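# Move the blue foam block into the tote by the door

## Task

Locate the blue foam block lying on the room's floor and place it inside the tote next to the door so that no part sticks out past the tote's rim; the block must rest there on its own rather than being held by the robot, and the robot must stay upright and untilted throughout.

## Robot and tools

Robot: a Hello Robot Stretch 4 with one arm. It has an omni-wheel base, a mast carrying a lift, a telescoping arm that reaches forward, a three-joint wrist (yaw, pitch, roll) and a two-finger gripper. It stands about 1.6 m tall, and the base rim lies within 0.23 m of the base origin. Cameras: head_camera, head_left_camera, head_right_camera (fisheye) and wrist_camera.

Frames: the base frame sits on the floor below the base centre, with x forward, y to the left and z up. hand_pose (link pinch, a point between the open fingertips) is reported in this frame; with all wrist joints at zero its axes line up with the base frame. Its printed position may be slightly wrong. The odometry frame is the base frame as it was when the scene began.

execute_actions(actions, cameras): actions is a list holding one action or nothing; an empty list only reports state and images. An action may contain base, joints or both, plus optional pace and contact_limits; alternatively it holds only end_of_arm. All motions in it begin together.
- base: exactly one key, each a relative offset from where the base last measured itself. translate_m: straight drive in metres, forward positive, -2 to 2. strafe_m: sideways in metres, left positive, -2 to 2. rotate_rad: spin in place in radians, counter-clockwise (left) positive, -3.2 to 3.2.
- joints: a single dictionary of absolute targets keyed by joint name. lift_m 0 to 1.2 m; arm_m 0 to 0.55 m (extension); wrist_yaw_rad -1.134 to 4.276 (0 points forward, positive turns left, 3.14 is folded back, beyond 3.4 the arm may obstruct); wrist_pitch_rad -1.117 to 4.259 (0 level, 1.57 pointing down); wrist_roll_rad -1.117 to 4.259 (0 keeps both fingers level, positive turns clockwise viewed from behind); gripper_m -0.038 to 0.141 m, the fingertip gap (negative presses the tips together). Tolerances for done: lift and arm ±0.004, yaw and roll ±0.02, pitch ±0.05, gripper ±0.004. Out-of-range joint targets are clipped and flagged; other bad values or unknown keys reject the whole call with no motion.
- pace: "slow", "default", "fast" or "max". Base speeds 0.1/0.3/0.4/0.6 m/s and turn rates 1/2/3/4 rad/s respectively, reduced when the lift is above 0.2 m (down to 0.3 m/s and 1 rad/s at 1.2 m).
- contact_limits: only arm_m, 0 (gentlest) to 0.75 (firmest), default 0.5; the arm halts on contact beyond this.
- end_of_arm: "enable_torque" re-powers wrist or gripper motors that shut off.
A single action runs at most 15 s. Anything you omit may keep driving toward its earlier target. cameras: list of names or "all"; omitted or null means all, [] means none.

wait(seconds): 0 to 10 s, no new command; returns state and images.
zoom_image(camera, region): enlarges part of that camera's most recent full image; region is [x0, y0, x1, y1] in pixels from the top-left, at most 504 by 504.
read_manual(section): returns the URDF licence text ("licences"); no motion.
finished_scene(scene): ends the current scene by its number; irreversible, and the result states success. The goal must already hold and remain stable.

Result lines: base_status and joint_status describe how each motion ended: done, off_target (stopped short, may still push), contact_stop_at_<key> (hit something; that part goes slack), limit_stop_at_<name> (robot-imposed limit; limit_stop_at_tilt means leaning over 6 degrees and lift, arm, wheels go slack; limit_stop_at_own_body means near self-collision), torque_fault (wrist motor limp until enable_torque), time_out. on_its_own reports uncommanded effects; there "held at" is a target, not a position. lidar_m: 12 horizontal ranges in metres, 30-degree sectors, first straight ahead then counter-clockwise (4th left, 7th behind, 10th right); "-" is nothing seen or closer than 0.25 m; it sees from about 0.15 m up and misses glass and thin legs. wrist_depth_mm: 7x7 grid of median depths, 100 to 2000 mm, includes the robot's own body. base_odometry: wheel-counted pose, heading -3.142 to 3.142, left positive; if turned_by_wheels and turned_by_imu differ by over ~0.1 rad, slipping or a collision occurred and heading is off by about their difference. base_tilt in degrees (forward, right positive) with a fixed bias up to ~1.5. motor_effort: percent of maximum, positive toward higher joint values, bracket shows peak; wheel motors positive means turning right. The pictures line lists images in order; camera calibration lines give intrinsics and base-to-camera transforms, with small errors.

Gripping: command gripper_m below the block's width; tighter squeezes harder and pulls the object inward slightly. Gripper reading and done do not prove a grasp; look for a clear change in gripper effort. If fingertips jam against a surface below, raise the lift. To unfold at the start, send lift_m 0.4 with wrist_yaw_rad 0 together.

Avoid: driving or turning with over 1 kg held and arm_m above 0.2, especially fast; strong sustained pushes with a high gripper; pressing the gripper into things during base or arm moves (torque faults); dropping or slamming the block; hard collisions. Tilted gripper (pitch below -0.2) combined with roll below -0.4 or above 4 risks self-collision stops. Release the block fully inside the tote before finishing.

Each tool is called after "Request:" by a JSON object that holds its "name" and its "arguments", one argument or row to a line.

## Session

Request:
{"name": "execute_actions", "arguments": {
  "actions": []
}}

Scene clock: 0.00 s.
base_odometry: x=+0.000 y=+0.000 heading=+0.000 (m, m, rad; odometry frame)
turned_by_wheels: +0.000 (rad since the last result)
turned_by_imu: +0.000 (rad since the last result)
base_tilt: forward=+0.1 right=+1.0 (deg)
lidar_m: 0.89 0.92 1.26 1.33 1.16 0.81 0.76 0.79 1.10 1.58 1.37 0.96
base_status: not commanded
joint_positions: lift_m=+0.243 arm_m=-0.001 wrist_yaw_rad=+3.101 wrist_pitch_rad=+0.021 wrist_roll_rad=+0.016 gripper_m=+0.057
joint_status: not commanded
motor_effort: lift_m=+18 arm_m=+0 wrist_yaw_rad=-1 wrist_pitch_rad=-6 wrist_roll_rad=+0 gripper_m=-4 wheel_0=-1 wheel_1=-1 wheel_2=+1 (%)
hand_pose: x=-0.1148 y=+0.0991 z=+0.4154 quat_wxyz=(+0.021, -0.010, +0.008, +1.000) (m; base frame)
wrist_depth_mm: - 142 931 946 960 991 991 / - 133 891 931 960 976 991 / - 133 197 931 960 960 976 / 120 140 276 931 946 946 960 / 866 878 917 917 946 976 976 / 878 878 210 917 213 946 960 / 866 878 891 149 917 960 960
pictures: head_camera, head_left_camera, head_right_camera, wrist_camera
camera_calibration (this result's frames):
wrist_camera: T_world_to_cam=[[0.0221447, 0.999316, 0.0296104, -0.109707], [-0.00408324, 0.0297079, -0.99955, 0.471014], [-0.999746, 0.0220138, 0.00473832, 0.103561], [0, 0, 0, 1]] pos_world=[0.107887, 0.0933592, 0.47356]
Images, in order (width x height): head_camera 420x560, head_left_camera 420x672, head_right_camera 420x672, wrist_camera 616x392.

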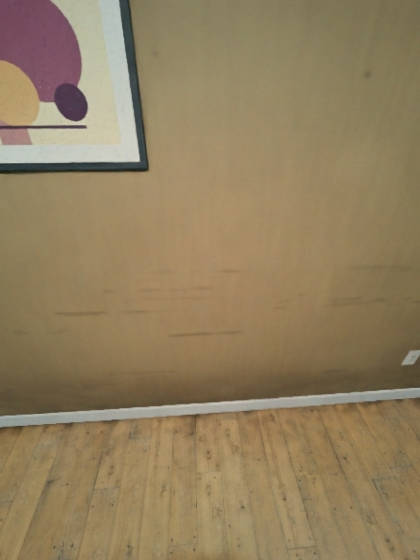

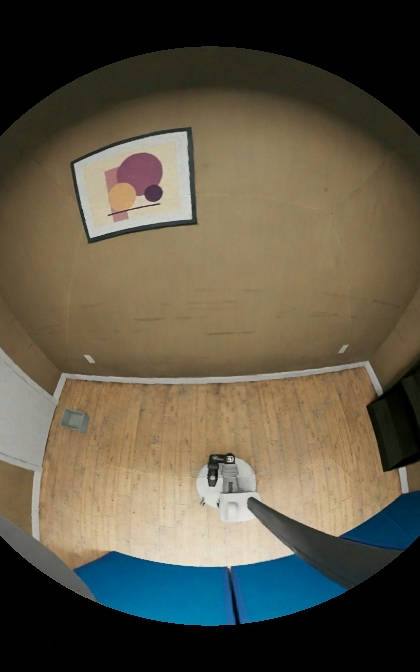

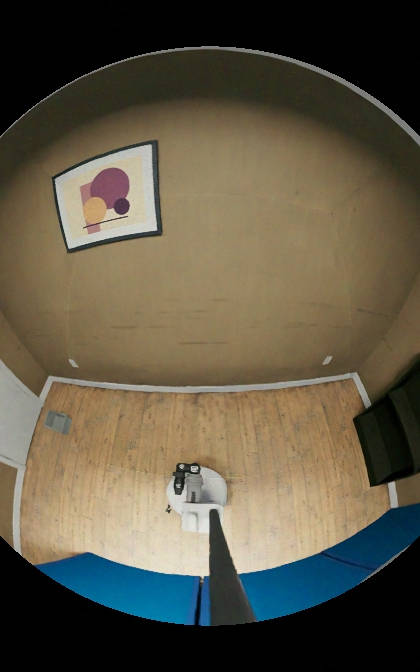

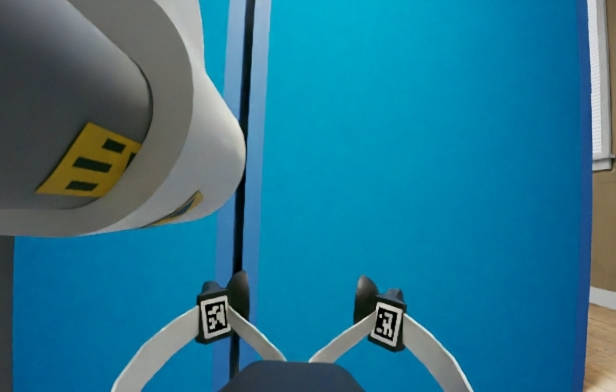

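Request:
{"name": "execute_actions", "arguments": {
  "actions": [
    {"base":{"rotate_rad":1.99},"joints":{"lift_m":0.4,"wrist_yaw_rad":0,"gripper_m":0.141},"pace":"fast"}
  ],
  "cameras": ["head_camera"]
}}

Request:
{"name": "execute_actions", "arguments": {
  "actions": [
    {"base":{"translate_m":1.45},"joints":{"wrist_pitch_rad":1.3},"pace":"max"}
  ],
  "cameras": []
}}

Request:
{"name": "execute_actions", "arguments": {
  "actions": [
    {"base":{"rotate_rad":1.2},"joints":{"wrist_pitch_rad":0.8,"lift_m":0.2},"pace":"fast"}
  ],
  "cameras": ["head_camera","head_left_camera"]
}}

Scene clock: 4.33 s.
base_odometry: x=+0.000 y=+0.000 heading=+1.990 (m, m, rad; odometry frame)
turned_by_wheels: +1.990 (rad since the last result)
turned_by_imu: +1.972 (rad since the last result)
base_tilt: forward=+0.1 right=+0.8 (deg)
lidar_m: 1.86 0.85 0.77 0.77 1.01 1.55 1.54 1.00 0.90 0.93 1.14 1.32
base_status: done
joint_positions: lift_m=+0.400 arm_m=-0.001 wrist_yaw_rad=+0.000 wrist_pitch_rad=+0.021 wrist_roll_rad=+0.016 gripper_m=+0.141
joint_status: all done
motor_effort: lift_m=+22(24) arm_m=+0(0) wrist_yaw_rad=-2(7) wrist_pitch_rad=-7(7) wrist_roll_rad=+1(1) gripper_m=-1(2) wheel_0=-3(14) wheel_1=+0(10) wheel_2=-1(15) (%)
hand_pose: x=+0.4583 y=-0.0873 z=+0.5719 quat_wxyz=(+1.000, +0.008, +0.011, +0.000) (m; base frame)
wrist_depth_mm: 768 - - 1756 1661 1499 1397 / 778 - - 1863 1618 1499 1430 / 788 - - 1863 1618 1499 1397 / 798 - 1983 1808 1618 1499 1366 / 798 - 1983 1808 1576 1464 1366 / 788 208 1921 1756 1618 1397 1366 / 798 1138 1499 148 1537 1464 1336
pictures: head_camera
Images, in order (width x height): head_camera 420x560.

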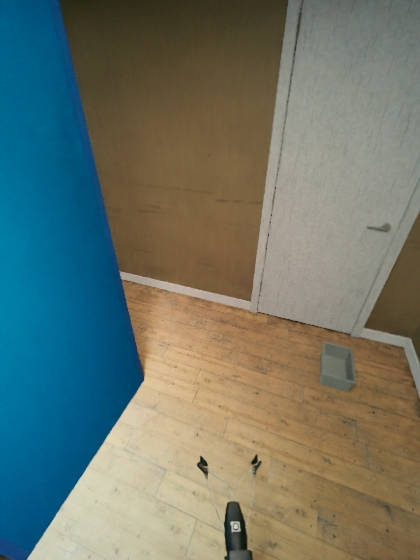

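Scene clock: 8.50 s.
base_odometry: x=-0.590 y=+1.324 heading=+1.990 (m, m, rad; odometry frame)
turned_by_wheels: +0.000 (rad since the last result)
turned_by_imu: -0.007 (rad since the last result)
base_tilt: forward=+0.0 right=+0.8 (deg)
lidar_m: 0.51 0.66 1.26 0.68 0.47 0.64 2.50 1.63 0.84 0.86 0.54 0.50
base_status: done
joint_positions: lift_m=+0.400 arm_m=-0.001 wrist_yaw_rad=+0.000 wrist_pitch_rad=+1.301 wrist_roll_rad=+0.016 gripper_m=+0.141
joint_status: all done
motor_effort: lift_m=+20(21) arm_m=+0(0) wrist_yaw_rad=+0(2) wrist_pitch_rad=-3(4) wrist_roll_rad=+1(2) gripper_m=-2(0) wheel_0=+4(12) wheel_1=+2(10) wheel_2=+1(16) (%)
hand_pose: x=+0.2468 y=-0.0874 z=+0.3001 quat_wxyz=(+0.796, +0.006, +0.605, -0.005) (m; base frame)
wrist_depth_mm: 647 574 504 427 375 329 300 / 621 621 609 512 449 382 343 / 591 597 585 580 535 466 410 / 559 564 559 564 564 554 480 / 535 539 539 539 539 539 535 / 512 209 512 517 508 508 517 / 488 410 334 149 492 492 492
pictures: none
No camera images: the call's "cameras" was empty. Leave "cameras" out to get every camera's image.

Scene clock: 10.03 s.
base_odometry: x=-0.590 y=+1.324 heading=-3.093 (m, m, rad; odometry frame)
turned_by_wheels: +1.200 (rad since the last result)
turned_by_imu: +1.189 (rad since the last result)
base_tilt: forward=+0.0 right=+0.8 (deg)
lidar_m: 2.24 0.57 0.46 1.03 2.06 1.52 0.83 0.71 0.53 0.50 0.55 0.77
base_status: done
joint_positions: lift_m=+0.200 arm_m=-0.001 wrist_yaw_rad=+0.000 wrist_pitch_rad=+0.802 wrist_roll_rad=+0.016 gripper_m=+0.141
joint_status: all done
motor_effort: lift_m=+15(19) arm_m=-1(1) wrist_yaw_rad=-1(0) wrist_pitch_rad=-6(9) wrist_roll_rad=+1(1) gripper_m=+6(4) wheel_0=-3(9) wheel_1=+0(8) wheel_2=-1(12) (%)
hand_pose: x=+0.3705 y=-0.0874 z=+0.1712 quat_wxyz=(+0.921, +0.007, +0.390, -0.003) (m; base frame)
wrist_depth_mm: 1008 991 991 991 1025 960 723 / 778 788 788 778 798 820 723 / 627 640 647 640 654 654 647 / 535 539 544 549 549 559 564 / 462 462 469 473 477 477 480 / 404 209 415 418 418 399 418 / 364 364 370 149 370 373 377
pictures: head_camera, head_left_camera
Images, in order (width x height): head_camera 420x560, head_left_camera 420x672.

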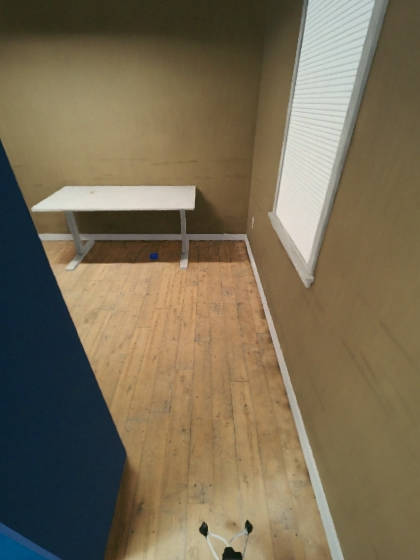

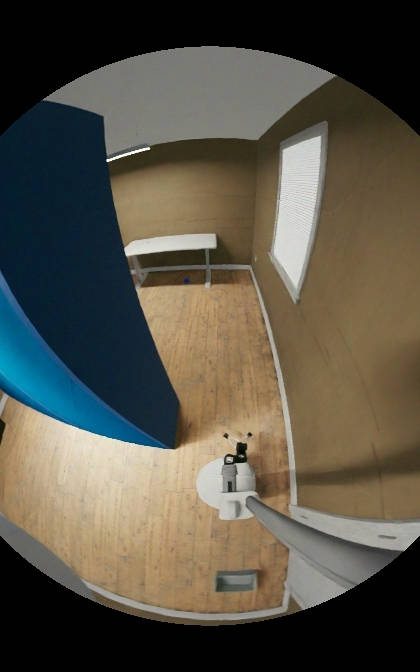

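Request:
{"name": "execute_actions", "arguments": {
  "actions": [
    {"base":{"translate_m":0.55},"pace":"max"}
  ],
  "cameras": []
}}

Request:
{"name": "execute_actions", "arguments": {
  "actions": [
    {"base":{"rotate_rad":0.3},"pace":"fast"}
  ],
  "cameras": []
}}

Request:
{"name": "execute_actions", "arguments": {
  "actions": [
    {"base":{"translate_m":1.45},"joints":{"arm_m":0.25},"pace":"max"}
  ],
  "cameras": ["head_camera","wrist_camera"]
}}

Scene clock: 14.33 s.
base_odometry: x=-1.139 y=+1.298 heading=-3.093 (m, m, rad; odometry frame)
turned_by_wheels: +0.000 (rad since the last result)
turned_by_imu: -0.003 (rad since the last result)
base_tilt: forward=+0.1 right=+0.9 (deg)
lidar_m: 1.92 2.01 0.41 0.36 0.40 2.09 1.36 0.74 0.54 0.51 0.54 0.77
base_status: done
joint_positions: lift_m=+0.200 arm_m=-0.001 wrist_yaw_rad=+0.000 wrist_pitch_rad=+0.802 wrist_roll_rad=+0.016 gripper_m=+0.141
joint_status: not commanded
motor_effort: lift_m=+17(17) arm_m=-1(0) wrist_yaw_rad=-1(1) wrist_pitch_rad=-5(7) wrist_roll_rad=+1(0) gripper_m=+3(0) wheel_0=+3(15) wheel_1=+1(12) wheel_2=+2(17) (%)
hand_pose: x=+0.3705 y=-0.0874 z=+0.1711 quat_wxyz=(+0.921, +0.007, +0.390, -0.003) (m; base frame)
wrist_depth_mm: 1008 991 1008 991 1008 976 741 / 788 778 778 788 798 820 732 / 634 634 634 640 647 661 640 / 539 544 539 544 544 554 564 / 459 466 473 477 473 477 480 / 404 209 415 415 415 399 421 / 364 366 370 149 373 373 375
pictures: none
No camera images: the call's "cameras" was empty. Leave "cameras" out to get every camera's image.

Scene clock: 15.27 s.
base_odometry: x=-1.139 y=+1.298 heading=-2.793 (m, m, rad; odometry frame)
turned_by_wheels: +0.300 (rad since the last result)
turned_by_imu: +0.297 (rad since the last result)
base_tilt: forward=+0.1 right=+0.9 (deg)
lidar_m: 1.93 2.29 0.37 0.37 0.48 1.39 0.95 0.61 0.51 0.52 0.65 1.17
base_status: done
joint_positions: lift_m=+0.200 arm_m=-0.001 wrist_yaw_rad=+0.000 wrist_pitch_rad=+0.802 wrist_roll_rad=+0.016 gripper_m=+0.141
joint_status: not commanded
motor_effort: lift_m=+17(17) arm_m=+0(0) wrist_yaw_rad=+0(1) wrist_pitch_rad=-4(6) wrist_roll_rad=+2(1) gripper_m=+0(1) wheel_0=-3(12) wheel_1=+0(10) wheel_2=-2(10) (%)
hand_pose: x=+0.3705 y=-0.0874 z=+0.1711 quat_wxyz=(+0.921, +0.007, +0.390, -0.003) (m; base frame)
wrist_depth_mm: 991 991 1008 991 1025 1042 1098 / 778 778 778 788 798 831 842 / 627 634 640 647 654 661 668 / 535 535 544 544 549 554 564 / 462 469 469 473 473 477 480 / 404 209 415 418 418 399 418 / 362 366 368 149 373 373 377
pictures: none
No camera images: the call's "cameras" was empty. Leave "cameras" out to get every camera's image.

Scene clock: 19.17 s.
base_odometry: x=-2.502 y=+0.803 heading=-2.793 (m, m, rad; odometry frame)
turned_by_wheels: +0.000 (rad since the last result)
turned_by_imu: -0.007 (rad since the last result)
base_tilt: forward=+0.1 right=+1.0 (deg)
lidar_m: 0.53 0.66 1.20 1.96 1.36 1.18 1.82 1.11 0.95 0.97 0.64 0.54
base_status: done
joint_positions: lift_m=+0.200 arm_m=+0.249 wrist_yaw_rad=+0.000 wrist_pitch_rad=+0.802 wrist_roll_rad=+0.016 gripper_m=+0.141
joint_status: all done
motor_effort: lift_m=+18(18) arm_m=+6(8) wrist_yaw_rad=-1(0) wrist_pitch_rad=-5(5) wrist_roll_rad=+0(0) gripper_m=+0(3) wheel_0=+2(12) wheel_1=+0(8) wheel_2=+0(18) (%)
hand_pose: x=+0.6206 y=-0.0874 z=+0.1710 quat_wxyz=(+0.921, +0.007, +0.390, -0.003) (m; base frame)
wrist_depth_mm: 931 946 917 878 809 741 699 / 778 778 768 778 788 788 732 / 621 634 627 647 647 654 640 / 530 535 539 508 535 554 559 / 455 462 469 473 477 480 477 / 402 209 413 413 418 399 418 / 362 362 366 149 370 368 373
pictures: head_camera, wrist_camera
camera_calibration (this result's frames):
wrist_camera: T_world_to_cam=[[0.0343014, -0.999381, 0.0078586, -0.110841], [-0.699429, -0.0296215, -0.714088, 0.612829], [0.713879, 0.0189977, -0.700012, -0.0991081], [0, 0, 0, 1]] pos_world=[0.503184, -0.0907371, 0.369108]
Images, in order (width x height): head_camera 420x560, wrist_camera 616x392.

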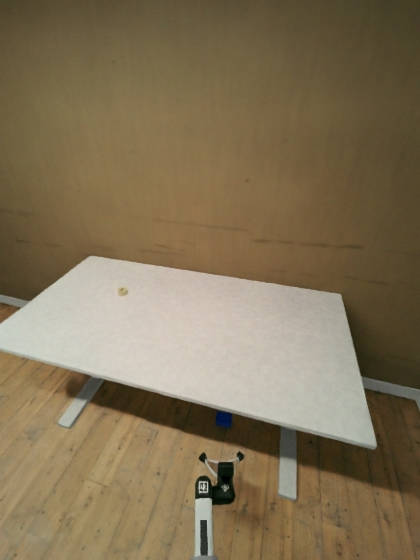

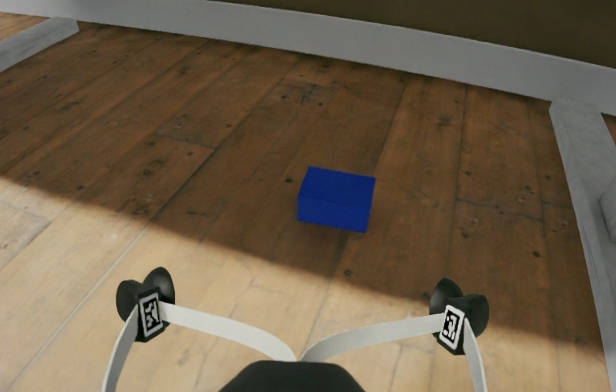

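Request:
{"name": "execute_actions", "arguments": {
  "actions": [
    {"joints":{"arm_m":0.498,"wrist_yaw_rad":-0.19,"lift_m":0.1},"pace":"fast"}
  ],
  "cameras": ["wrist_camera"]
}}

Request:
{"name": "execute_actions", "arguments": {
  "actions": [
    {"joints":{"lift_m":0.055},"pace":"fast"}
  ],
  "cameras": ["wrist_camera"]
}}

Scene clock: 22.30 s.
base_odometry: x=-2.502 y=+0.803 heading=-2.793 (m, m, rad; odometry frame)
turned_by_wheels: +0.000 (rad since the last result)
turned_by_imu: -0.001 (rad since the last result)
base_tilt: forward=+0.1 right=+0.8 (deg)
lidar_m: 0.52 0.65 1.19 1.95 1.37 1.19 1.84 1.11 0.96 0.96 0.63 0.54
base_status: not commanded
joint_positions: lift_m=+0.100 arm_m=+0.497 wrist_yaw_rad=-0.190 wrist_pitch_rad=+0.802 wrist_roll_rad=+0.016 gripper_m=+0.141
joint_status: all done
motor_effort: lift_m=+15(16) arm_m=+6(6) wrist_yaw_rad=-2(6) wrist_pitch_rad=-5(7) wrist_roll_rad=+3(0) gripper_m=+3(4) wheel_0=+2(2) wheel_1=+0(0) wheel_2=+0(0) (%)
hand_pose: x=+0.8484 y=-0.1237 z=+0.0712 quat_wxyz=(+0.916, +0.044, +0.388, -0.090) (m; base frame)
wrist_depth_mm: 654 647 627 603 580 559 544 / 564 564 564 574 585 585 574 / 459 462 462 469 473 477 484 / 384 392 392 397 397 402 404 / 332 338 342 343 343 347 349 / 293 208 257 252 298 290 306 / 264 265 262 149 271 271 273
pictures: wrist_camera
camera_calibration (this result's frames):
wrist_camera: T_world_to_cam=[[-0.15493, -0.987894, 0.00786524, 0.00780815], [-0.692434, 0.102908, -0.714104, 0.710295], [0.70465, -0.116083, -0.699995, -0.339834], [0, 0, 0, 1]] pos_world=[0.732506, -0.10483, 0.269281]
Images, in order (width x height): wrist_camera 616x392.

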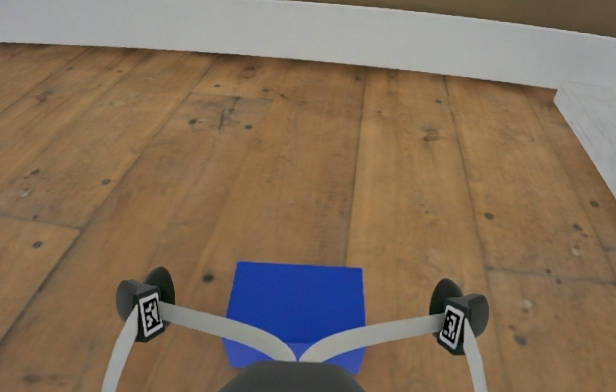

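Scene clock: 23.20 s.
base_odometry: x=-2.502 y=+0.803 heading=-2.793 (m, m, rad; odometry frame)
turned_by_wheels: +0.000 (rad since the last result)
turned_by_imu: +0.000 (rad since the last result)
base_tilt: forward=+0.2 right=+0.8 (deg)
lidar_m: 0.54 0.67 1.17 1.96 1.36 1.20 1.84 1.09 0.96 0.97 0.64 0.54
base_status: not commanded
joint_positions: lift_m=+0.055 arm_m=+0.497 wrist_yaw_rad=-0.190 wrist_pitch_rad=+0.802 wrist_roll_rad=+0.016 gripper_m=+0.141
joint_status: all done
motor_effort: lift_m=+15(13) arm_m=+6(6) wrist_yaw_rad=-3(1) wrist_pitch_rad=-6(5) wrist_roll_rad=+3(0) gripper_m=+3(1) wheel_0=+2(2) wheel_1=+0(0) wheel_2=+0(0) (%)
hand_pose: x=+0.8484 y=-0.1237 z=+0.0262 quat_wxyz=(+0.916, +0.044, +0.388, -0.090) (m; base frame)
wrist_depth_mm: 597 603 585 585 574 564 549 / 473 469 469 480 484 496 504 / 382 382 389 389 394 402 402 / 322 324 327 330 334 336 338 / 278 281 268 229 279 289 290 / 244 209 211 213 213 242 254 / 220 220 223 148 226 225 227
pictures: wrist_camera
camera_calibration (this result's frames):
wrist_camera: T_world_to_cam=[[-0.15493, -0.987894, 0.00786527, 0.00816234], [-0.692434, 0.102908, -0.714104, 0.678162], [0.70465, -0.116082, -0.699995, -0.371337], [0, 0, 0, 1]] pos_world=[0.732509, -0.10483, 0.22428]
Images, in order (width x height): wrist_camera 616x392.

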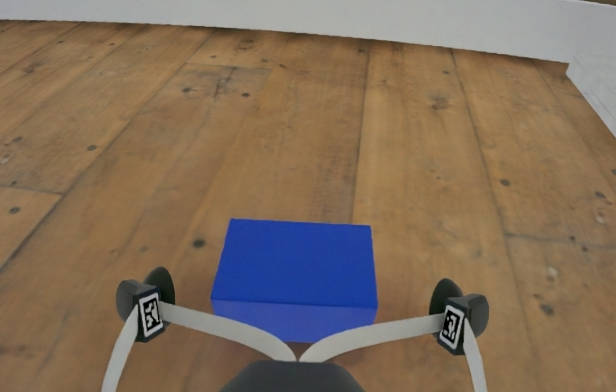

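Request:
{"name": "execute_actions", "arguments": {
  "actions": [
    {"joints":{"gripper_m":0.045,"arm_m":0.505}}
  ],
  "cameras": ["wrist_camera"]
}}

Request:
{"name": "execute_actions", "arguments": {
  "actions": [
    {"base":{"translate_m":-1.42},"joints":{"arm_m":0.0,"lift_m":0.36},"pace":"max"}
  ],
  "cameras": ["wrist_camera"]
}}

Request:
{"name": "execute_actions", "arguments": {
  "actions": [
    {"base":{"rotate_rad":-3.2},"joints":{"wrist_yaw_rad":0,"wrist_pitch_rad":1.15}}
  ],
  "cameras": ["head_camera"]
}}

Scene clock: 27.37 s.
base_odometry: x=-2.502 y=+0.803 heading=-2.793 (m, m, rad; odometry frame)
turned_by_wheels: +0.000 (rad since the last result)
turned_by_imu: -0.001 (rad since the last result)
base_tilt: forward=+0.1 right=+1.0 (deg)
lidar_m: 0.53 0.65 1.19 1.94 1.37 1.19 1.81 1.12 0.97 0.94 0.62 0.55
base_status: not commanded
joint_positions: lift_m=+0.055 arm_m=+0.504 wrist_yaw_rad=-0.190 wrist_pitch_rad=+0.802 wrist_roll_rad=+0.016 gripper_m=+0.045
joint_status: all done
motor_effort: lift_m=+15(15) arm_m=+6(7) wrist_yaw_rad=-1(2) wrist_pitch_rad=-5(6) wrist_roll_rad=+2(1) gripper_m=-18(17) wheel_0=+2(2) wheel_1=+0(0) wheel_2=+0(0) (%)
hand_pose: x=+0.8554 y=-0.1237 z=+0.0262 quat_wxyz=(+0.916, +0.044, +0.388, -0.090) (m; base frame)
wrist_depth_mm: 597 597 585 580 569 554 535 / 469 469 473 477 484 496 504 / 382 384 387 389 394 399 404 / 320 325 327 330 332 334 338 / 277 282 268 216 279 289 291 / 244 246 192 191 191 253 254 / 220 216 214 199 202 221 228
pictures: wrist_camera
camera_calibration (this result's frames):
wrist_camera: T_world_to_cam=[[-0.155036, -0.987877, 0.00786538, 0.00931713], [-0.692423, 0.102982, -0.714104, 0.682995], [0.704638, -0.116158, -0.699995, -0.376255], [0, 0, 0, 1]] pos_world=[0.73949, -0.104837, 0.22428]
Images, in order (width x height): wrist_camera 616x392.

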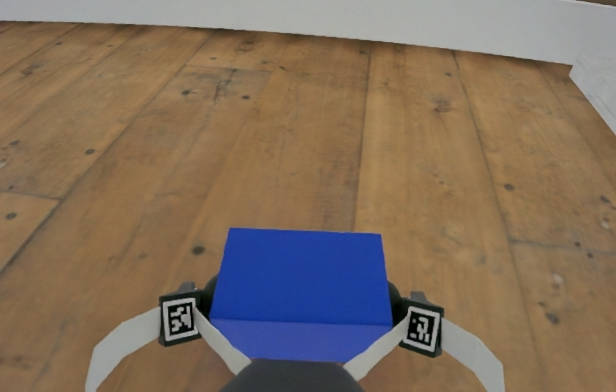

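Scene clock: 31.23 s.
base_odometry: x=-1.167 y=+1.287 heading=-2.793 (m, m, rad; odometry frame)
turned_by_wheels: +0.000 (rad since the last result)
turned_by_imu: +0.005 (rad since the last result)
base_tilt: forward=+0.2 right=+0.9 (deg)
lidar_m: 1.89 2.27 0.37 0.38 0.46 1.46 0.97 0.60 0.51 0.52 0.67 1.16
base_status: done
joint_positions: lift_m=+0.360 arm_m=+0.001 wrist_yaw_rad=-0.190 wrist_pitch_rad=+0.802 wrist_roll_rad=+0.016 gripper_m=+0.045
joint_status: all done
motor_effort: lift_m=+21(25) arm_m=-6(8) wrist_yaw_rad=+0(2) wrist_pitch_rad=-7(7) wrist_roll_rad=+1(2) gripper_m=-12(19) wheel_0=-2(12) wheel_1=+0(8) wheel_2=-2(17) (%)
hand_pose: x=+0.3524 y=-0.1238 z=+0.3307 quat_wxyz=(+0.916, +0.044, +0.388, -0.090) (m; base frame)
wrist_depth_mm: 1430 1430 1397 1430 1464 1464 1025 / 1098 1098 1118 1118 1160 1182 991 / 917 917 904 917 931 946 891 / 768 759 778 768 778 798 788 / 654 661 634 217 668 683 683 / 574 580 193 191 191 603 603 / 521 508 362 198 202 521 535
pictures: wrist_camera
camera_calibration (this result's frames):
wrist_camera: T_world_to_cam=[[-0.155422, -0.987817, 0.00784975, -0.0709663], [-0.692716, 0.103319, -0.713772, 0.552177], [0.704265, -0.116374, -0.700335, 0.19154], [0, 0, 0, 1]] pos_world=[0.236578, -0.104862, 0.528827]
Images, in order (width x height): wrist_camera 616x392.

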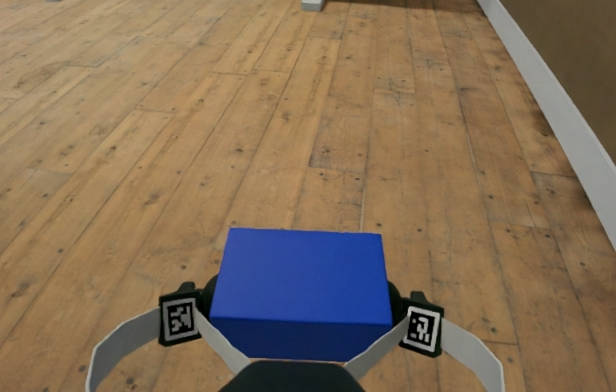

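Scene clock: 34.13 s.
base_odometry: x=-1.167 y=+1.287 heading=+0.291 (m, m, rad; odometry frame)
turned_by_wheels: -3.199 (rad since the last result)
turned_by_imu: -3.173 (rad since the last result)
base_tilt: forward=+0.1 right=+0.9 (deg)
lidar_m: 1.08 0.62 0.51 0.53 0.61 1.05 2.16 2.23 0.37 0.38 0.45 1.50
base_status: done
joint_positions: lift_m=+0.360 arm_m=+0.001 wrist_yaw_rad=+0.000 wrist_pitch_rad=+1.151 wrist_roll_rad=+0.016 gripper_m=+0.045
joint_status: all done
motor_effort: lift_m=+21(20) arm_m=-6(6) wrist_yaw_rad=-1(7) wrist_pitch_rad=-2(4) wrist_roll_rad=+2(1) gripper_m=-12(17) wheel_0=+5(9) wheel_1=+2(11) wheel_2=+5(11) (%)
hand_pose: x=+0.2895 y=-0.0874 z=+0.2746 quat_wxyz=(+0.839, +0.007, +0.544, -0.004) (m; base frame)
wrist_depth_mm: 640 715 715 723 732 732 741 / 654 661 661 661 668 676 676 / 603 609 609 609 615 621 621 / 564 564 559 569 569 574 574 / 525 521 517 217 521 530 530 / 488 488 192 191 192 496 496 / 459 452 332 199 202 459 466
pictures: head_camera
Images, in order (width x height): head_camera 420x560.

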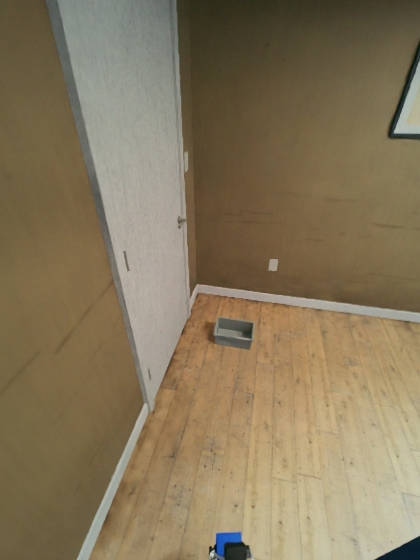

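Request:
{"name": "execute_actions", "arguments": {
  "actions": [
    {"base":{"rotate_rad":-0.12},"pace":"fast"}
  ],
  "cameras": []
}}

Request:
{"name": "execute_actions", "arguments": {
  "actions": [
    {"base":{"translate_m":0.75},"joints":{"arm_m":0.42},"pace":"max"}
  ],
  "cameras": ["head_camera","wrist_camera"]
}}

Scene clock: 35.87 s.
base_odometry: x=-1.167 y=+1.287 heading=+0.171 (m, m, rad; odometry frame)
turned_by_wheels: -0.120 (rad since the last result)
turned_by_imu: -0.119 (rad since the last result)
base_tilt: forward=+0.1 right=+0.9 (deg)
lidar_m: 1.42 0.69 0.54 0.52 0.58 0.87 2.04 2.09 0.38 0.36 0.41 2.08
base_status: done
joint_positions: lift_m=+0.360 arm_m=+0.001 wrist_yaw_rad=+0.000 wrist_pitch_rad=+1.151 wrist_roll_rad=+0.016 gripper_m=+0.045
joint_status: not commanded
motor_effort: lift_m=+20(21) arm_m=-6(6) wrist_yaw_rad=-1(1) wrist_pitch_rad=-4(3) wrist_roll_rad=+1(2) gripper_m=-15(15) wheel_0=+2(13) wheel_1=+1(8) wheel_2=+1(11) (%)
hand_pose: x=+0.2895 y=-0.0874 z=+0.2746 quat_wxyz=(+0.839, +0.007, +0.544, -0.004) (m; base frame)
wrist_depth_mm: 707 723 715 723 723 732 741 / 668 661 661 661 668 676 676 / 609 603 603 615 609 615 615 / 564 564 564 564 569 569 574 / 521 525 508 217 525 525 535 / 484 488 192 191 191 496 496 / 459 452 334 199 202 459 469
pictures: none
No camera images: the call's "cameras" was empty. Leave "cameras" out to get every camera's image.

Scene clock: 38.70 s.
base_odometry: x=-0.428 y=+1.415 heading=+0.172 (m, m, rad; odometry frame)
turned_by_wheels: +0.001 (rad since the last result)
turned_by_imu: -0.003 (rad since the last result)
base_tilt: forward=+0.1 right=+0.8 (deg)
lidar_m: 0.66 0.54 0.41 0.44 0.46 0.75 3.43 0.63 0.67 3.00 1.63 0.70
base_status: done
joint_positions: lift_m=+0.360 arm_m=+0.419 wrist_yaw_rad=+0.000 wrist_pitch_rad=+1.151 wrist_roll_rad=+0.016 gripper_m=+0.045
joint_status: all done
motor_effort: lift_m=+19(20) arm_m=+5(7) wrist_yaw_rad=-2(0) wrist_pitch_rad=-4(5) wrist_roll_rad=-1(1) gripper_m=-14(17) wheel_0=+3(8) wheel_1=+2(7) wheel_2=+3(17) (%)
hand_pose: x=+0.7075 y=-0.0874 z=+0.2747 quat_wxyz=(+0.839, +0.007, +0.544, -0.004) (m; base frame)
wrist_depth_mm: 580 715 715 723 707 699 668 / 591 661 661 661 668 668 676 / 585 603 609 603 609 603 615 / 564 564 459 469 462 569 569 / 521 512 459 216 407 525 525 / 480 404 192 191 192 492 492 / 455 452 281 200 202 452 462
pictures: head_camera, wrist_camera
camera_calibration (this result's frames):
wrist_camera: T_world_to_cam=[[0.0349944, -0.999378, -0.00430138, -0.111794], [-0.901672, -0.0297163, -0.431398, 0.81304], [0.431002, 0.0189749, -0.902151, 0.167024], [0, 0, 0, 1]] pos_world=[0.66502, -0.0907337, 0.500945]
Images, in order (width x height): head_camera 420x560, wrist_camera 616x392.

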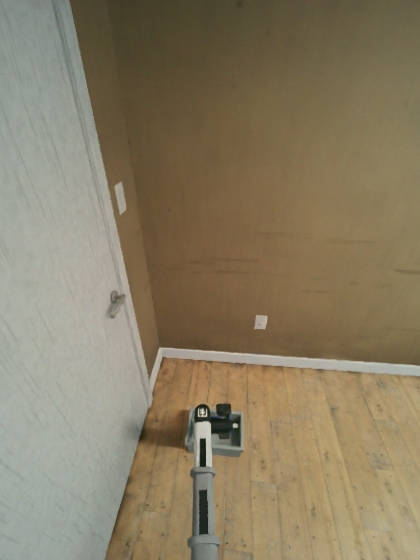

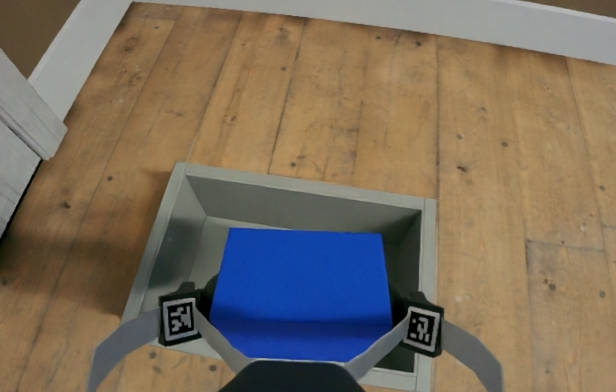

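Request:
{"name": "execute_actions", "arguments": {
  "actions": [
    {"base":{"strafe_m":0.025},"joints":{"arm_m":0.51,"wrist_yaw_rad":-0.1,"lift_m":0.28},"pace":"fast"}
  ],
  "cameras": ["wrist_camera"]
}}

Request:
{"name": "execute_actions", "arguments": {
  "actions": [
    {"joints":{"lift_m":0.128}}
  ],
  "cameras": ["wrist_camera"]
}}

Scene clock: 41.03 s.
base_odometry: x=-0.433 y=+1.440 heading=+0.171 (m, m, rad; odometry frame)
turned_by_wheels: +0.000 (rad since the last result)
turned_by_imu: -0.001 (rad since the last result)
base_tilt: forward=+0.2 right=+0.9 (deg)
lidar_m: 0.69 0.53 0.38 0.41 0.45 0.70 3.39 0.66 0.66 2.99 1.65 0.71
base_status: done
joint_positions: lift_m=+0.280 arm_m=+0.509 wrist_yaw_rad=-0.100 wrist_pitch_rad=+1.151 wrist_roll_rad=+0.016 gripper_m=+0.045
joint_status: all done
motor_effort: lift_m=+16(19) arm_m=+6(6) wrist_yaw_rad=-2(5) wrist_pitch_rad=-3(5) wrist_roll_rad=+1(2) gripper_m=-13(13) wheel_0=-2(15) wheel_1=+0(10) wheel_2=+0(3) (%)
hand_pose: x=+0.7881 y=-0.0987 z=+0.1950 quat_wxyz=(+0.838, +0.034, +0.543, -0.046) (m; base frame)
wrist_depth_mm: 591 603 603 603 609 615 603 / 549 554 554 559 559 564 569 / 508 508 512 508 512 517 521 / 473 469 473 473 473 477 480 / 436 353 325 216 327 433 442 / 407 298 193 191 192 347 415 / 384 296 294 198 202 306 392
pictures: wrist_camera
camera_calibration (this result's frames):
wrist_camera: T_world_to_cam=[[-0.0648665, -0.997885, -0.00429733, -0.0474001], [-0.900137, 0.0603704, -0.431403, 0.85871], [0.43075, -0.0241154, -0.902149, 0.0565847], [0, 0, 0, 1]] pos_world=[0.745509, -0.0977759, 0.421294]
Images, in order (width x height): wrist_camera 616x392.

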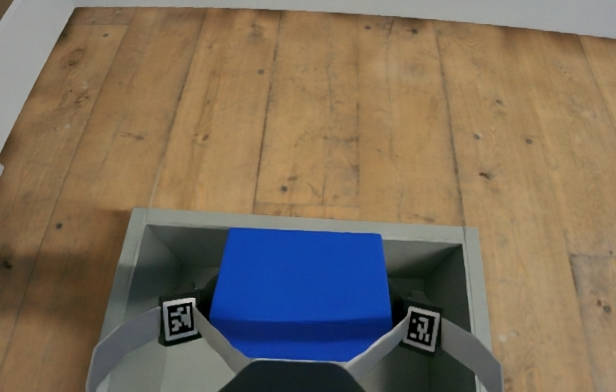

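Scene clock: 42.73 s.
base_odometry: x=-0.433 y=+1.440 heading=+0.171 (m, m, rad; odometry frame)
turned_by_wheels: +0.000 (rad since the last result)
turned_by_imu: +0.000 (rad since the last result)
base_tilt: forward=+0.1 right=+0.8 (deg)
lidar_m: 0.85 0.51 0.38 0.39 0.44 0.70 3.43 0.66 0.67 3.00 1.64 0.67
base_status: not commanded
joint_positions: lift_m=+0.128 arm_m=+0.509 wrist_yaw_rad=-0.100 wrist_pitch_rad=+1.151 wrist_roll_rad=+0.016 gripper_m=+0.045
joint_status: all done
motor_effort: lift_m=+15(16) arm_m=+6(6) wrist_yaw_rad=-1(2) wrist_pitch_rad=-4(3) wrist_roll_rad=+1(1) gripper_m=-16(15) wheel_0=-2(2) wheel_1=+0(0) wheel_2=+0(0) (%)
hand_pose: x=+0.7881 y=-0.0987 z=+0.0430 quat_wxyz=(+0.838, +0.034, +0.543, -0.046) (m; base frame)
wrist_depth_mm: 384 387 384 384 389 394 394 / 355 355 355 355 357 359 364 / 195 211 206 202 196 191 191 / 204 260 267 259 252 241 204 / 206 273 271 217 276 272 200 / 208 252 192 191 191 255 196 / 207 240 226 199 202 216 -
pictures: wrist_camera
camera_calibration (this result's frames):
wrist_camera: T_world_to_cam=[[-0.0648667, -0.997885, -0.00429735, -0.0480528], [-0.900137, 0.0603705, -0.431403, 0.793158], [0.43075, -0.0241155, -0.902149, -0.0805043], [0, 0, 0, 1]] pos_world=[0.745511, -0.0977759, 0.269337]
Images, in order (width x height): wrist_camera 616x392.

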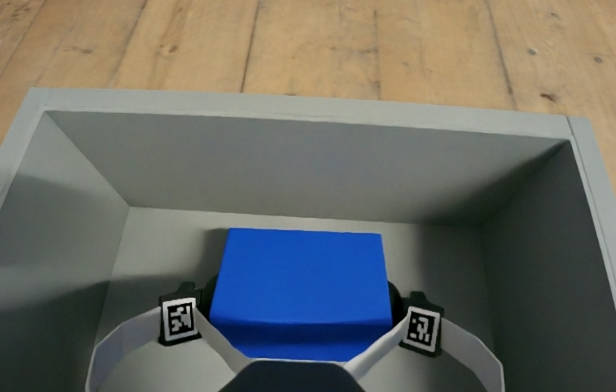

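Request:
{"name": "execute_actions", "arguments": {
  "actions": [
    {"joints":{"gripper_m":0.108}}
  ],
  "cameras": []
}}

Request:
{"name": "execute_actions", "arguments": {
  "actions": [
    {"joints":{"lift_m":0.27},"pace":"max"}
  ],
  "cameras": ["wrist_camera"]
}}

Scene clock: 45.07 s.
base_odometry: x=-0.433 y=+1.440 heading=+0.171 (m, m, rad; odometry frame)
turned_by_wheels: +0.000 (rad since the last result)
turned_by_imu: -0.001 (rad since the last result)
base_tilt: forward=+0.0 right=+0.9 (deg)
lidar_m: 0.85 0.52 0.39 0.40 0.44 0.69 3.42 0.67 0.68 3.00 1.64 0.68
base_status: not commanded
joint_positions: lift_m=+0.128 arm_m=+0.509 wrist_yaw_rad=-0.100 wrist_pitch_rad=+1.151 wrist_roll_rad=+0.016 gripper_m=+0.108
joint_status: all done
motor_effort: lift_m=+15(15) arm_m=+6(6) wrist_yaw_rad=-1(2) wrist_pitch_rad=-4(4) wrist_roll_rad=-1(2) gripper_m=+1(15) wheel_0=-2(2) wheel_1=+0(0) wheel_2=+0(0) (%)
hand_pose: x=+0.7881 y=-0.0987 z=+0.0430 quat_wxyz=(+0.838, +0.034, +0.543, -0.046) (m; base frame)
wrist_depth_mm: 387 387 387 387 387 389 394 / 353 353 353 355 355 359 362 / 195 211 206 201 196 191 191 / 204 259 267 259 251 242 202 / 206 274 279 279 279 273 200 / 208 252 217 218 216 253 196 / 208 241 242 146 242 229 -
pictures: none
No camera images: the call's "cameras" was empty. Leave "cameras" out to get every camera's image.

Scene clock: 46.10 s.
base_odometry: x=-0.433 y=+1.440 heading=+0.171 (m, m, rad; odometry frame)
turned_by_wheels: +0.000 (rad since the last result)
turned_by_imu: +0.000 (rad since the last result)
base_tilt: forward=+0.2 right=+0.9 (deg)
lidar_m: 0.68 0.52 0.39 0.41 0.46 0.71 3.43 0.66 0.66 3.00 1.64 0.72
base_status: not commanded
joint_positions: lift_m=+0.270 arm_m=+0.509 wrist_yaw_rad=-0.100 wrist_pitch_rad=+1.151 wrist_roll_rad=+0.016 gripper_m=+0.108
joint_status: all done
motor_effort: lift_m=+20(22) arm_m=+6(6) wrist_yaw_rad=-2(2) wrist_pitch_rad=-3(5) wrist_roll_rad=+1(1) gripper_m=+0(1) wheel_0=-2(2) wheel_1=+0(0) wheel_2=+0(0) (%)
hand_pose: x=+0.7881 y=-0.0987 z=+0.1846 quat_wxyz=(+0.838, +0.034, +0.543, -0.046) (m; base frame)
wrist_depth_mm: 574 585 591 591 591 603 597 / 544 539 539 539 544 544 554 / 500 500 496 500 504 500 504 / 455 462 459 459 462 466 469 / 424 353 373 362 349 355 433 / 397 283 392 355 219 320 404 / 375 270 375 145 379 274 379
pictures: wrist_camera
camera_calibration (this result's frames):
wrist_camera: T_world_to_cam=[[-0.0649495, -0.997879, -0.00429381, -0.0473887], [-0.900089, 0.0604412, -0.431492, 0.854242], [0.430837, -0.0241604, -0.902106, 0.0470988], [0, 0, 0, 1]] pos_world=[0.745524, -0.0977818, 0.410884]
Images, in order (width x height): wrist_camera 616x392.

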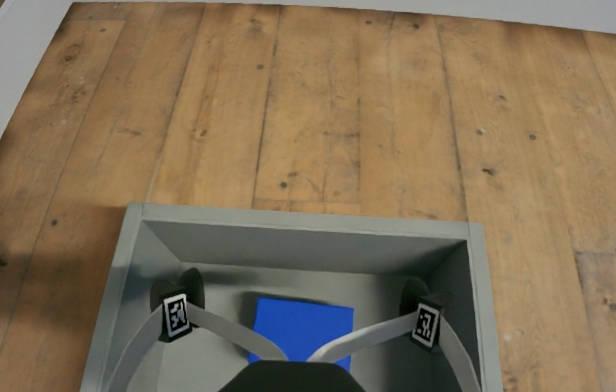

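Request:
{"name": "finished_scene", "arguments": {
  "scene": 2
}}

The scene is finished: the task was done.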